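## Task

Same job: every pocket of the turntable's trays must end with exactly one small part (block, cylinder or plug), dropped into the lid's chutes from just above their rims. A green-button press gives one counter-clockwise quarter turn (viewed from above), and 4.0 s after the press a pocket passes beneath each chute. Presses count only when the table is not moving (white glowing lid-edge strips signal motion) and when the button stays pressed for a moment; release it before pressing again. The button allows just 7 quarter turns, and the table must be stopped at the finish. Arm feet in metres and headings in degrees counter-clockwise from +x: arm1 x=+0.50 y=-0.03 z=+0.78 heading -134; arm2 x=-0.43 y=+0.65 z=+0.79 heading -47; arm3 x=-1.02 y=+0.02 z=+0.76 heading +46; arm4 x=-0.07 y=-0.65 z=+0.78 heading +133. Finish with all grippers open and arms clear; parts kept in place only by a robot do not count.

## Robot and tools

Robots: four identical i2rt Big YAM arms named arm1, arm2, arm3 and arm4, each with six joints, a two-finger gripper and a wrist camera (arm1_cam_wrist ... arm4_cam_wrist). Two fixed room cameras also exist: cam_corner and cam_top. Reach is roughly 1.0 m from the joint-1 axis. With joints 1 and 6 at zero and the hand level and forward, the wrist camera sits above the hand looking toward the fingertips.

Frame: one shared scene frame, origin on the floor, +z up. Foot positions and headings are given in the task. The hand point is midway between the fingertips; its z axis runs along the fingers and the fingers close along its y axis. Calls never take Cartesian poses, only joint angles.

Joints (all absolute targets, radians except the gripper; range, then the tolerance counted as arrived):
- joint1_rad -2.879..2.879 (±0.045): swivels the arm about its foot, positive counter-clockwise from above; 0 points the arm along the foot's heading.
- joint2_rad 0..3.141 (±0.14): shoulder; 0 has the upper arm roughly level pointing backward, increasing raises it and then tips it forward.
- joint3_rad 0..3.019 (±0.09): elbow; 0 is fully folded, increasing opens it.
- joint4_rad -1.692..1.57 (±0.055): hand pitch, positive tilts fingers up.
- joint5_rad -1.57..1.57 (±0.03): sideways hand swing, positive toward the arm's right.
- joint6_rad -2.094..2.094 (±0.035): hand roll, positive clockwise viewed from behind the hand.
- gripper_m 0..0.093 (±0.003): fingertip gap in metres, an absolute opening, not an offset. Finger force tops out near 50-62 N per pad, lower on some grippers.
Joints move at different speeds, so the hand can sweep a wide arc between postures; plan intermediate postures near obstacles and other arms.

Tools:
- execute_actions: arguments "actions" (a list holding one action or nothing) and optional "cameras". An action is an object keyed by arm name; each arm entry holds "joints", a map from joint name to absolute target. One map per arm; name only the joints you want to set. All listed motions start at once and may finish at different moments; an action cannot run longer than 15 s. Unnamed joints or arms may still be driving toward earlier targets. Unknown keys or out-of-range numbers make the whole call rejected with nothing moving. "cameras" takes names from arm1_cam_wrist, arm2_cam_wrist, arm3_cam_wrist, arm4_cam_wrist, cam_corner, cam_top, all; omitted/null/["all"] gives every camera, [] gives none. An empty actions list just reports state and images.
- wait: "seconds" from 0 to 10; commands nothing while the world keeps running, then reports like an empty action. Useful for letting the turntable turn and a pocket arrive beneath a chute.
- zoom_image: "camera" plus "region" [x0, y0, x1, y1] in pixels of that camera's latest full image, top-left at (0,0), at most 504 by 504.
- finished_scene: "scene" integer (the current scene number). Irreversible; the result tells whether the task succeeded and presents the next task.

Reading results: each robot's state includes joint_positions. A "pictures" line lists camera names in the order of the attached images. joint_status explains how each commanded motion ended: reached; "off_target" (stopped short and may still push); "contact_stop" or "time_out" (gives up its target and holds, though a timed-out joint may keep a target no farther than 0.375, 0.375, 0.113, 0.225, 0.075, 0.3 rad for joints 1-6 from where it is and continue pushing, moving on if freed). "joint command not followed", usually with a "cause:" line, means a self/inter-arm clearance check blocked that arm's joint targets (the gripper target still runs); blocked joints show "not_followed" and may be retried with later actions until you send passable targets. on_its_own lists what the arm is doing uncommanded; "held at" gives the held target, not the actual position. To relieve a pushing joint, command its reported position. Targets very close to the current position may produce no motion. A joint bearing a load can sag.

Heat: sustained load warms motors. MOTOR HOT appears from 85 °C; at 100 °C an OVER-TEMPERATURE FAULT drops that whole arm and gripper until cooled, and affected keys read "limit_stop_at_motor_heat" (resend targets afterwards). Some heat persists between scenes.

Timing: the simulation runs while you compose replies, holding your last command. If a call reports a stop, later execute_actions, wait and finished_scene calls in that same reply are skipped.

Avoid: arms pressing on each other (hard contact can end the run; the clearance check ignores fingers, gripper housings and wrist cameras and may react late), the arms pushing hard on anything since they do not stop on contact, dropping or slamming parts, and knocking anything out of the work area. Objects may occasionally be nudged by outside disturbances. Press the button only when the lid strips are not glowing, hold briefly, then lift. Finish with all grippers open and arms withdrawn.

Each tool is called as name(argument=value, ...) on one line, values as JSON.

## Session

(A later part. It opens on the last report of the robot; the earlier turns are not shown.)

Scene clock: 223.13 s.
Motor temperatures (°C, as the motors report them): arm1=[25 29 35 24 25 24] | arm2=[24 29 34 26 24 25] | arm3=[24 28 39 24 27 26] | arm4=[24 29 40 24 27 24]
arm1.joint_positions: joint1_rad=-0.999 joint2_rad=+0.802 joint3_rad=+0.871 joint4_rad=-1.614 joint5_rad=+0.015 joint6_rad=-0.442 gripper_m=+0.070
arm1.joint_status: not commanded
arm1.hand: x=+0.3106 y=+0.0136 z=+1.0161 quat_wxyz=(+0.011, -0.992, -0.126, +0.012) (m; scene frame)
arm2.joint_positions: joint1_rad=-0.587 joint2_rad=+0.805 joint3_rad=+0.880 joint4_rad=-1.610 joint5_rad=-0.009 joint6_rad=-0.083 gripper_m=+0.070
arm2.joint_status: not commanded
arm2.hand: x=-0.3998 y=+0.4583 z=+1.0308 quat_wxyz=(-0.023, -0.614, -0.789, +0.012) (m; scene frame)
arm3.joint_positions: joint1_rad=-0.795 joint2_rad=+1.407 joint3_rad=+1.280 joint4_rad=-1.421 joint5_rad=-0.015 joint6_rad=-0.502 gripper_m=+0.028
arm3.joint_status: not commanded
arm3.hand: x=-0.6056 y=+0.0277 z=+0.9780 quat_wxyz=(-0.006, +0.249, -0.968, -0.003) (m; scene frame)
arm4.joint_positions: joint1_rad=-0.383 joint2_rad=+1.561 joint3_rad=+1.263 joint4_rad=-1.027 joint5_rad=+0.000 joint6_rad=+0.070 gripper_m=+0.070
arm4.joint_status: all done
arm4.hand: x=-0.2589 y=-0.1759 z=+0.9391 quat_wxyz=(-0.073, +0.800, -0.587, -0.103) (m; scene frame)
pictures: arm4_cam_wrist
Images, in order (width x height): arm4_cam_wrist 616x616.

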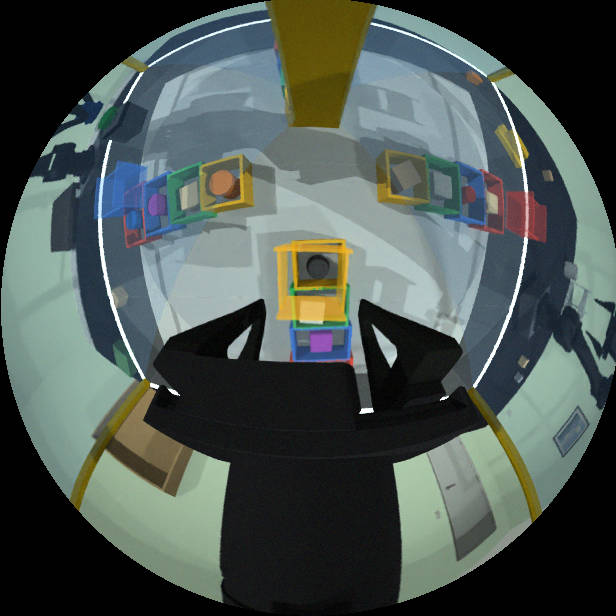

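execute_actions(actions=[{"arm3":{"joints":{"joint2_rad":1.44,"joint3_rad":1.17,"joint4_rad":-1.30}}}], cameras=[])

execute_actions(actions=[{"arm3":{"joints":{"joint3_rad":1.445,"joint4_rad":-1.365}}}], cameras=[])

execute_actions(actions=[{"arm3":{"joints":{"joint1_rad":-1.064,"joint2_rad":1.605}}}], cameras=[])

wait(seconds=1.0)

execute_actions(actions=[{"arm3":{"joints":{"gripper_m":0.07}}}], cameras=[])

execute_actions(actions=[{"arm3":{"joints":{"joint2_rad":0.81,"joint3_rad":0.9,"joint4_rad":-1.5}},"arm4":{"joints":{"joint2_rad":0.81,"joint3_rad":0.9,"joint4_rad":-1.5}}}], cameras=[])

wait(seconds=4)

Scene clock: 239.47 s.
Motor temperatures (°C, as the motors report them): arm1=[25 29 35 24 25 24] | arm2=[24 29 33 26 24 25] | arm3=[24 28 39 24 27 26] | arm4=[24 30 41 24 27 24]
arm1.joint_positions: joint1_rad=-0.999 joint2_rad=+0.802 joint3_rad=+0.871 joint4_rad=-1.614 joint5_rad=+0.015 joint6_rad=-0.442 gripper_m=+0.070
arm1.joint_status: not commanded
arm1.hand: x=+0.3106 y=+0.0136 z=+1.0161 quat_wxyz=(+0.011, -0.992, -0.126, +0.012) (m; scene frame)
arm2.joint_positions: joint1_rad=-0.587 joint2_rad=+0.805 joint3_rad=+0.880 joint4_rad=-1.610 joint5_rad=-0.009 joint6_rad=-0.083 gripper_m=+0.070
arm2.joint_status: not commanded
arm2.hand: x=-0.3998 y=+0.4583 z=+1.0308 quat_wxyz=(-0.023, -0.614, -0.789, +0.012) (m; scene frame)
arm3.joint_positions: joint1_rad=-0.795 joint2_rad=+1.410 joint3_rad=+1.202 joint4_rad=-1.310 joint5_rad=-0.015 joint6_rad=-0.502 gripper_m=+0.028
arm3.joint_status: all done
arm3.hand: x=-0.6028 y=+0.0275 z=+0.9477 quat_wxyz=(-0.020, +0.249, -0.968, +0.001) (m; scene frame)
arm4.joint_positions: joint1_rad=-0.383 joint2_rad=+1.561 joint3_rad=+1.263 joint4_rad=-1.027 joint5_rad=+0.000 joint6_rad=+0.070 gripper_m=+0.070
arm4.joint_status: not commanded
arm4.hand: x=-0.2589 y=-0.1759 z=+0.9391 quat_wxyz=(-0.073, +0.800, -0.587, -0.103) (m; scene frame)
pictures: none
No camera images: the call's "cameras" was empty. Leave "cameras" out to get every camera's image.

Scene clock: 240.47 s.
Motor temperatures (°C, as the motors report them): arm1=[25 29 35 24 25 24] | arm2=[24 29 33 26 24 25] | arm3=[24 28 39 24 27 26] | arm4=[24 30 41 24 27 24]
arm1.joint_positions: joint1_rad=-0.999 joint2_rad=+0.802 joint3_rad=+0.871 joint4_rad=-1.614 joint5_rad=+0.015 joint6_rad=-0.442 gripper_m=+0.070
arm1.joint_status: not commanded
arm1.hand: x=+0.3106 y=+0.0136 z=+1.0161 quat_wxyz=(+0.011, -0.992, -0.126, +0.012) (m; scene frame)
arm2.joint_positions: joint1_rad=-0.587 joint2_rad=+0.805 joint3_rad=+0.880 joint4_rad=-1.610 joint5_rad=-0.009 joint6_rad=-0.083 gripper_m=+0.070
arm2.joint_status: not commanded
arm2.hand: x=-0.3998 y=+0.4583 z=+1.0308 quat_wxyz=(-0.023, -0.614, -0.789, +0.012) (m; scene frame)
arm3.joint_positions: joint1_rad=-0.795 joint2_rad=+1.431 joint3_rad=+1.403 joint4_rad=-1.358 joint5_rad=-0.015 joint6_rad=-0.502 gripper_m=+0.028
arm3.joint_status: all done
arm3.hand: x=-0.5535 y=+0.0281 z=+1.0186 quat_wxyz=(-0.084, +0.249, -0.965, +0.017) (m; scene frame)
arm4.joint_positions: joint1_rad=-0.383 joint2_rad=+1.561 joint3_rad=+1.263 joint4_rad=-1.027 joint5_rad=+0.000 joint6_rad=+0.070 gripper_m=+0.070
arm4.joint_status: not commanded
arm4.hand: x=-0.2589 y=-0.1759 z=+0.9391 quat_wxyz=(-0.073, +0.800, -0.587, -0.103) (m; scene frame)
pictures: none
No camera images: the call's "cameras" was empty. Leave "cameras" out to get every camera's image.

Scene clock: 241.73 s.
Motor temperatures (°C, as the motors report them): arm1=[25 29 35 24 25 24] | arm2=[24 29 33 26 24 25] | arm3=[24 28 39 24 27 26] | arm4=[24 30 42 24 27 24]
arm1.joint_positions: joint1_rad=-0.999 joint2_rad=+0.802 joint3_rad=+0.871 joint4_rad=-1.614 joint5_rad=+0.015 joint6_rad=-0.442 gripper_m=+0.070
arm1.joint_status: not commanded
arm1.hand: x=+0.3106 y=+0.0136 z=+1.0161 quat_wxyz=(+0.011, -0.992, -0.126, +0.012) (m; scene frame)
arm2.joint_positions: joint1_rad=-0.587 joint2_rad=+0.805 joint3_rad=+0.880 joint4_rad=-1.610 joint5_rad=-0.009 joint6_rad=-0.083 gripper_m=+0.070
arm2.joint_status: not commanded
arm2.hand: x=-0.3998 y=+0.4583 z=+1.0308 quat_wxyz=(-0.023, -0.614, -0.789, +0.012) (m; scene frame)
arm3.joint_positions: joint1_rad=-1.065 joint2_rad=+1.624 joint3_rad=+1.403 joint4_rad=-1.358 joint5_rad=-0.013 joint6_rad=-0.502 gripper_m=+0.028
arm3.joint_status: all done
arm3.hand: x=-0.5540 y=-0.1006 z=+0.9327 quat_wxyz=(+0.008, +0.117, -0.993, -0.005) (m; scene frame)
arm4.joint_positions: joint1_rad=-0.383 joint2_rad=+1.561 joint3_rad=+1.263 joint4_rad=-1.027 joint5_rad=+0.000 joint6_rad=+0.070 gripper_m=+0.070
arm4.joint_status: not commanded
arm4.hand: x=-0.2589 y=-0.1759 z=+0.9391 quat_wxyz=(-0.073, +0.800, -0.587, -0.103) (m; scene frame)
pictures: none
No camera images: the call's "cameras" was empty. Leave "cameras" out to get every camera's image.

Scene clock: 242.73 s.
Motor temperatures (°C, as the motors report them): arm1=[25 29 35 24 25 24] | arm2=[24 29 33 26 24 25] | arm3=[24 28 39 24 27 26] | arm4=[24 30 42 24 27 24]
arm1.joint_positions: joint1_rad=-0.999 joint2_rad=+0.802 joint3_rad=+0.871 joint4_rad=-1.614 joint5_rad=+0.015 joint6_rad=-0.442 gripper_m=+0.070
arm1.joint_status: not commanded
arm1.hand: x=+0.3106 y=+0.0136 z=+1.0161 quat_wxyz=(+0.011, -0.992, -0.126, +0.012) (m; scene frame)
arm2.joint_positions: joint1_rad=-0.587 joint2_rad=+0.805 joint3_rad=+0.880 joint4_rad=-1.610 joint5_rad=-0.009 joint6_rad=-0.083 gripper_m=+0.070
arm2.joint_status: not commanded
arm2.hand: x=-0.3998 y=+0.4583 z=+1.0308 quat_wxyz=(-0.023, -0.614, -0.789, +0.012) (m; scene frame)
arm3.joint_positions: joint1_rad=-1.065 joint2_rad=+1.624 joint3_rad=+1.403 joint4_rad=-1.358 joint5_rad=-0.013 joint6_rad=-0.502 gripper_m=+0.028
arm3.joint_status: all done
arm3.hand: x=-0.5540 y=-0.1006 z=+0.9327 quat_wxyz=(+0.008, +0.117, -0.993, -0.005) (m; scene frame)
arm4.joint_positions: joint1_rad=-0.383 joint2_rad=+1.561 joint3_rad=+1.263 joint4_rad=-1.027 joint5_rad=+0.000 joint6_rad=+0.070 gripper_m=+0.070
arm4.joint_status: not commanded
arm4.hand: x=-0.2589 y=-0.1759 z=+0.9391 quat_wxyz=(-0.073, +0.800, -0.587, -0.103) (m; scene frame)
wait: 1.00 s; at rest by 0.27 s
pictures: arm1_cam_wrist, arm2_cam_wrist, arm3_cam_wrist, arm4_cam_wrist, cam_corner, cam_top
Images, in order (width x height): arm1_cam_wrist 616x616, arm2_cam_wrist 616x616, arm3_cam_wrist 616x616, arm4_cam_wrist 616x616, cam_corner 672x504, cam_top 672x504.

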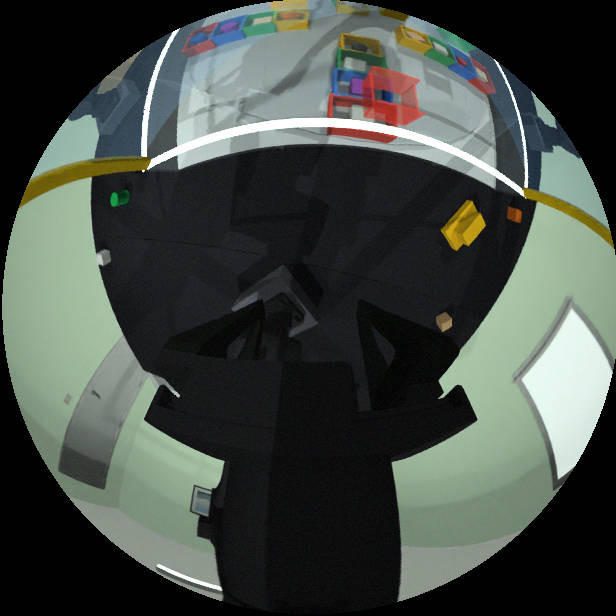

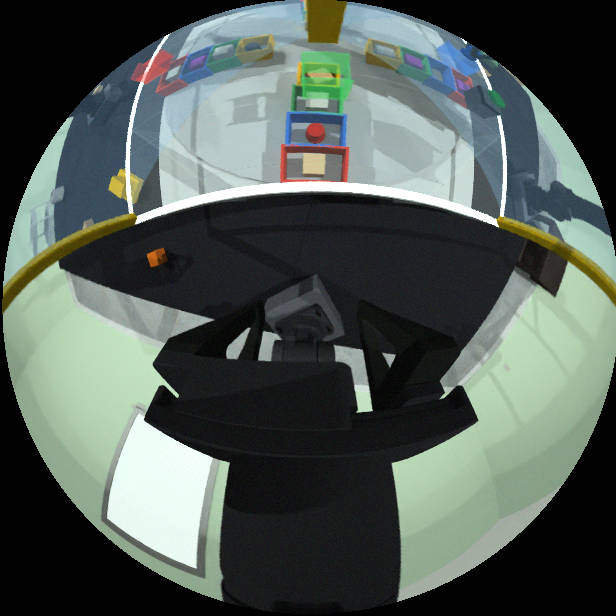

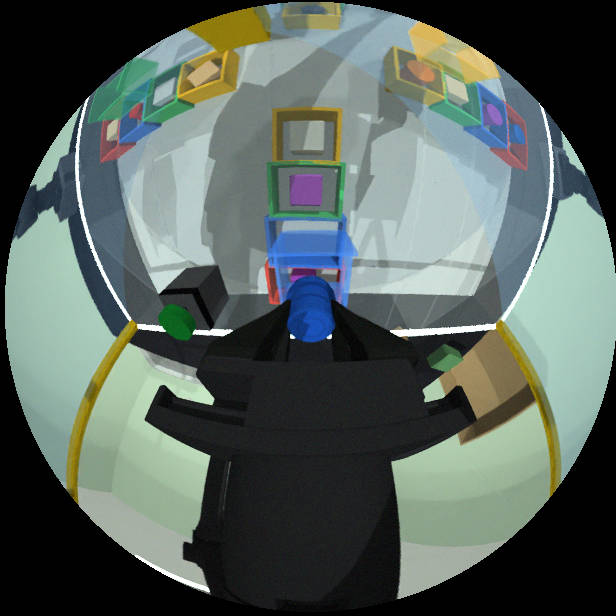

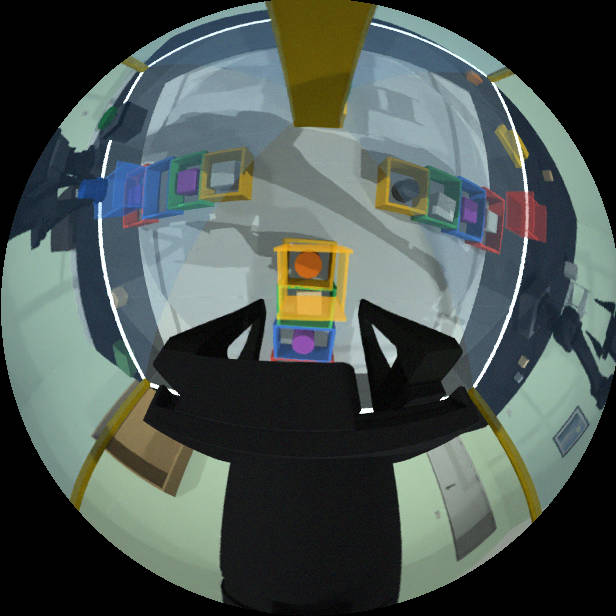

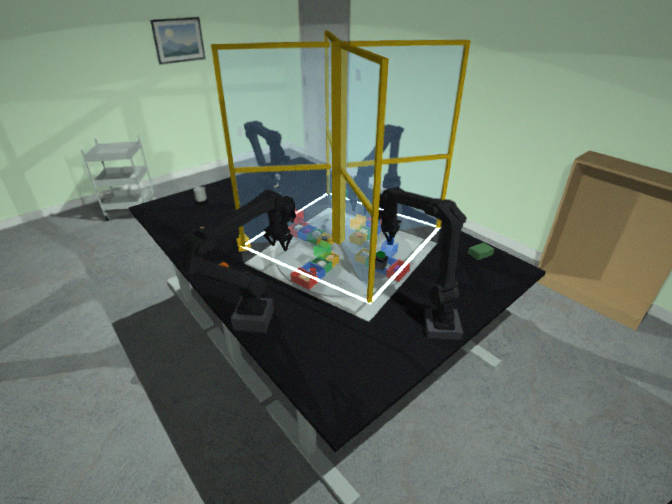

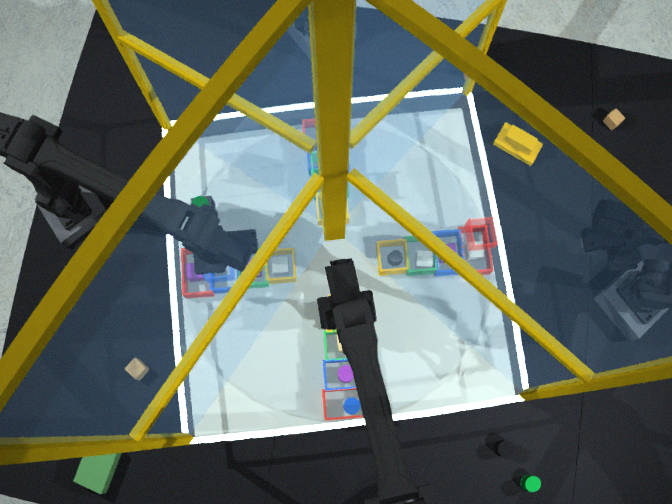

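Scene clock: 243.37 s.
Motor temperatures (°C, as the motors report them): arm1=[25 29 35 24 25 24] | arm2=[24 29 33 26 24 25] | arm3=[24 28 39 24 27 26] | arm4=[24 30 42 24 27 24]
arm1.joint_positions: joint1_rad=-0.999 joint2_rad=+0.802 joint3_rad=+0.871 joint4_rad=-1.614 joint5_rad=+0.015 joint6_rad=-0.442 gripper_m=+0.070
arm1.joint_status: not commanded
arm1.hand: x=+0.3106 y=+0.0136 z=+1.0161 quat_wxyz=(+0.011, -0.992, -0.126, +0.012) (m; scene frame)
arm2.joint_positions: joint1_rad=-0.587 joint2_rad=+0.805 joint3_rad=+0.880 joint4_rad=-1.610 joint5_rad=-0.009 joint6_rad=-0.083 gripper_m=+0.070
arm2.joint_status: not commanded
arm2.hand: x=-0.3998 y=+0.4583 z=+1.0308 quat_wxyz=(-0.023, -0.614, -0.789, +0.012) (m; scene frame)
arm3.joint_positions: joint1_rad=-1.065 joint2_rad=+1.624 joint3_rad=+1.403 joint4_rad=-1.358 joint5_rad=-0.013 joint6_rad=-0.502 gripper_m=+0.070
arm3.joint_status: all done
arm3.hand: x=-0.5540 y=-0.1006 z=+0.9327 quat_wxyz=(+0.008, +0.117, -0.993, -0.005) (m; scene frame)
arm4.joint_positions: joint1_rad=-0.383 joint2_rad=+1.561 joint3_rad=+1.263 joint4_rad=-1.027 joint5_rad=+0.000 joint6_rad=+0.070 gripper_m=+0.070
arm4.joint_status: not commanded
arm4.hand: x=-0.2589 y=-0.1759 z=+0.9391 quat_wxyz=(-0.073, +0.800, -0.587, -0.103) (m; scene frame)
pictures: none
No camera images: the call's "cameras" was empty. Leave "cameras" out to get every camera's image.

Scene clock: 244.77 s.
Motor temperatures (°C, as the motors report them): arm1=[25 29 35 24 25 24] | arm2=[24 29 33 26 24 25] | arm3=[24 28 39 24 27 26] | arm4=[24 30 41 24 27 24]
arm1.joint_positions: joint1_rad=-0.999 joint2_rad=+0.802 joint3_rad=+0.871 joint4_rad=-1.614 joint5_rad=+0.015 joint6_rad=-0.442 gripper_m=+0.070
arm1.joint_status: not commanded
arm1.hand: x=+0.3106 y=+0.0136 z=+1.0161 quat_wxyz=(+0.011, -0.992, -0.126, +0.012) (m; scene frame)
arm2.joint_positions: joint1_rad=-0.587 joint2_rad=+0.805 joint3_rad=+0.880 joint4_rad=-1.610 joint5_rad=-0.009 joint6_rad=-0.083 gripper_m=+0.070
arm2.joint_status: not commanded
arm2.hand: x=-0.3998 y=+0.4583 z=+1.0308 quat_wxyz=(-0.023, -0.614, -0.789, +0.012) (m; scene frame)
arm3.joint_positions: joint1_rad=-1.065 joint2_rad=+0.812 joint3_rad=+0.909 joint4_rad=-1.496 joint5_rad=-0.013 joint6_rad=-0.502 gripper_m=+0.070
arm3.joint_status: all done
arm3.hand: x=-0.7919 y=-0.0347 z=+1.0066 quat_wxyz=(-0.075, +0.118, -0.990, +0.029) (m; scene frame)
arm4.joint_positions: joint1_rad=-0.383 joint2_rad=+0.803 joint3_rad=+0.894 joint4_rad=-1.489 joint5_rad=+0.000 joint6_rad=+0.070 gripper_m=+0.070
arm4.joint_status: all done
arm4.hand: x=-0.1575 y=-0.4381 z=+1.0206 quat_wxyz=(-0.053, +0.803, -0.589, -0.072) (m; scene frame)
pictures: none
No camera images: the call's "cameras" was empty. Leave "cameras" out to get every camera's image.

Scene clock: 248.77 s.
Motor temperatures (°C, as the motors report them): arm1=[25 29 35 24 25 24] | arm2=[24 29 33 26 24 25] | arm3=[24 28 38 24 27 26] | arm4=[24 29 41 24 27 24]
arm1.joint_positions: joint1_rad=-0.999 joint2_rad=+0.802 joint3_rad=+0.871 joint4_rad=-1.614 joint5_rad=+0.015 joint6_rad=-0.442 gripper_m=+0.070
arm1.joint_status: not commanded
arm1.hand: x=+0.3106 y=+0.0136 z=+1.0161 quat_wxyz=(+0.011, -0.992, -0.126, +0.012) (m; scene frame)
arm2.joint_positions: joint1_rad=-0.587 joint2_rad=+0.805 joint3_rad=+0.880 joint4_rad=-1.610 joint5_rad=-0.009 joint6_rad=-0.083 gripper_m=+0.070
arm2.joint_status: not commanded
arm2.hand: x=-0.3998 y=+0.4583 z=+1.0308 quat_wxyz=(-0.023, -0.614, -0.789, +0.012) (m; scene frame)
arm3.joint_positions: joint1_rad=-1.065 joint2_rad=+0.812 joint3_rad=+0.909 joint4_rad=-1.496 joint5_rad=-0.013 joint6_rad=-0.502 gripper_m=+0.070
arm3.joint_status: all done
arm3.hand: x=-0.7919 y=-0.0347 z=+1.0066 quat_wxyz=(-0.075, +0.118, -0.990, +0.029) (m; scene frame)
arm4.joint_positions: joint1_rad=-0.383 joint2_rad=+0.803 joint3_rad=+0.894 joint4_rad=-1.489 joint5_rad=+0.000 joint6_rad=+0.070 gripper_m=+0.070
arm4.joint_status: all done
arm4.hand: x=-0.1575 y=-0.4381 z=+1.0206 quat_wxyz=(-0.053, +0.803, -0.589, -0.072) (m; scene frame)
wait: 4.00 s; at rest by 0.27 s
pictures: arm1_cam_wrist, arm2_cam_wrist, arm3_cam_wrist, arm4_cam_wrist, cam_corner, cam_top
Images, in order (width x height): arm1_cam_wrist 616x616, arm2_cam_wrist 616x616, arm3_cam_wrist 616x616, arm4_cam_wrist 616x616, cam_corner 672x504, cam_top 672x504.

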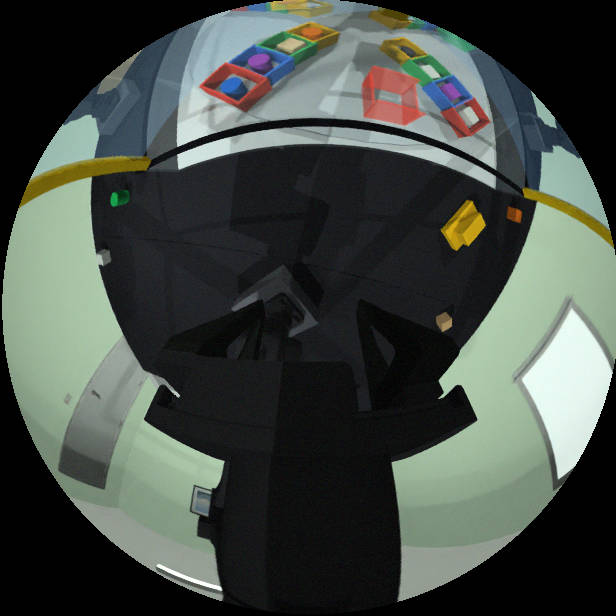

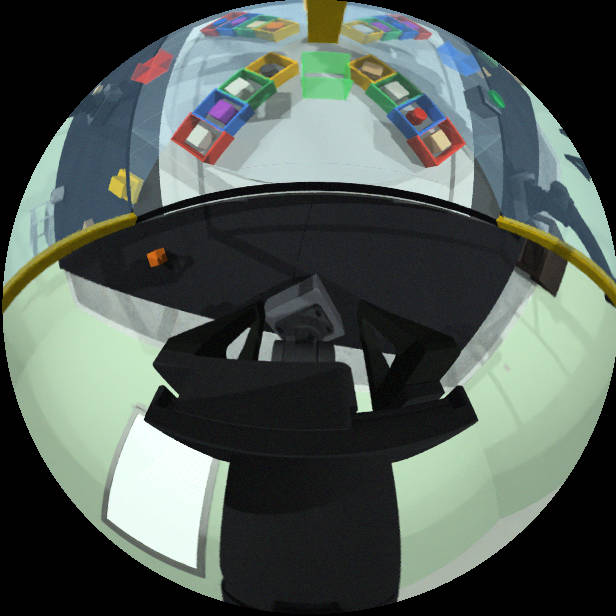

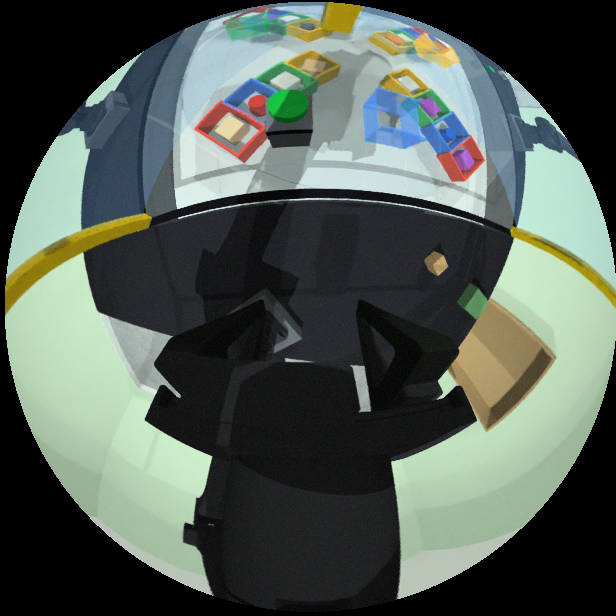

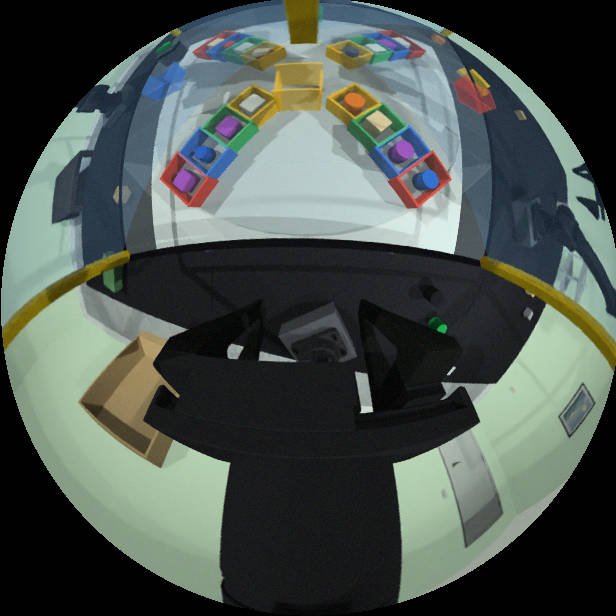

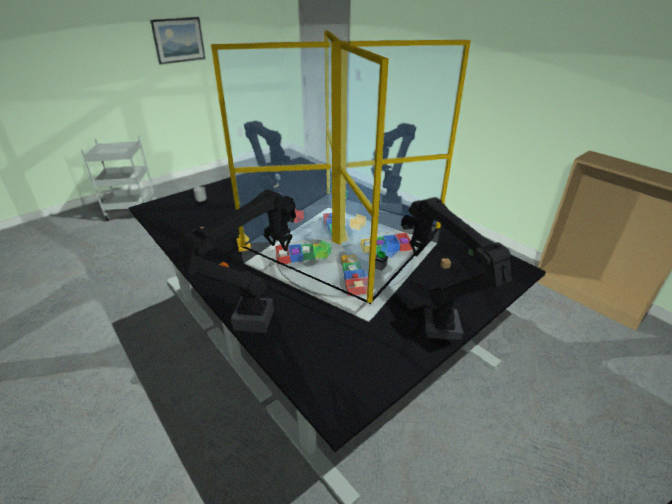

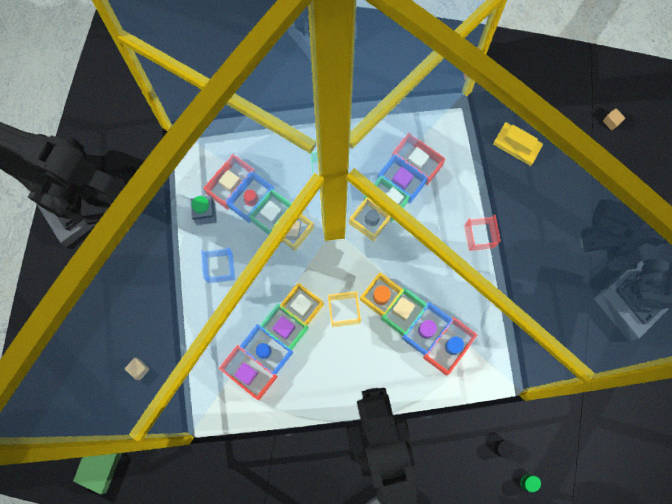

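finished_scene(scene=2)

The scene is finished: the task was done.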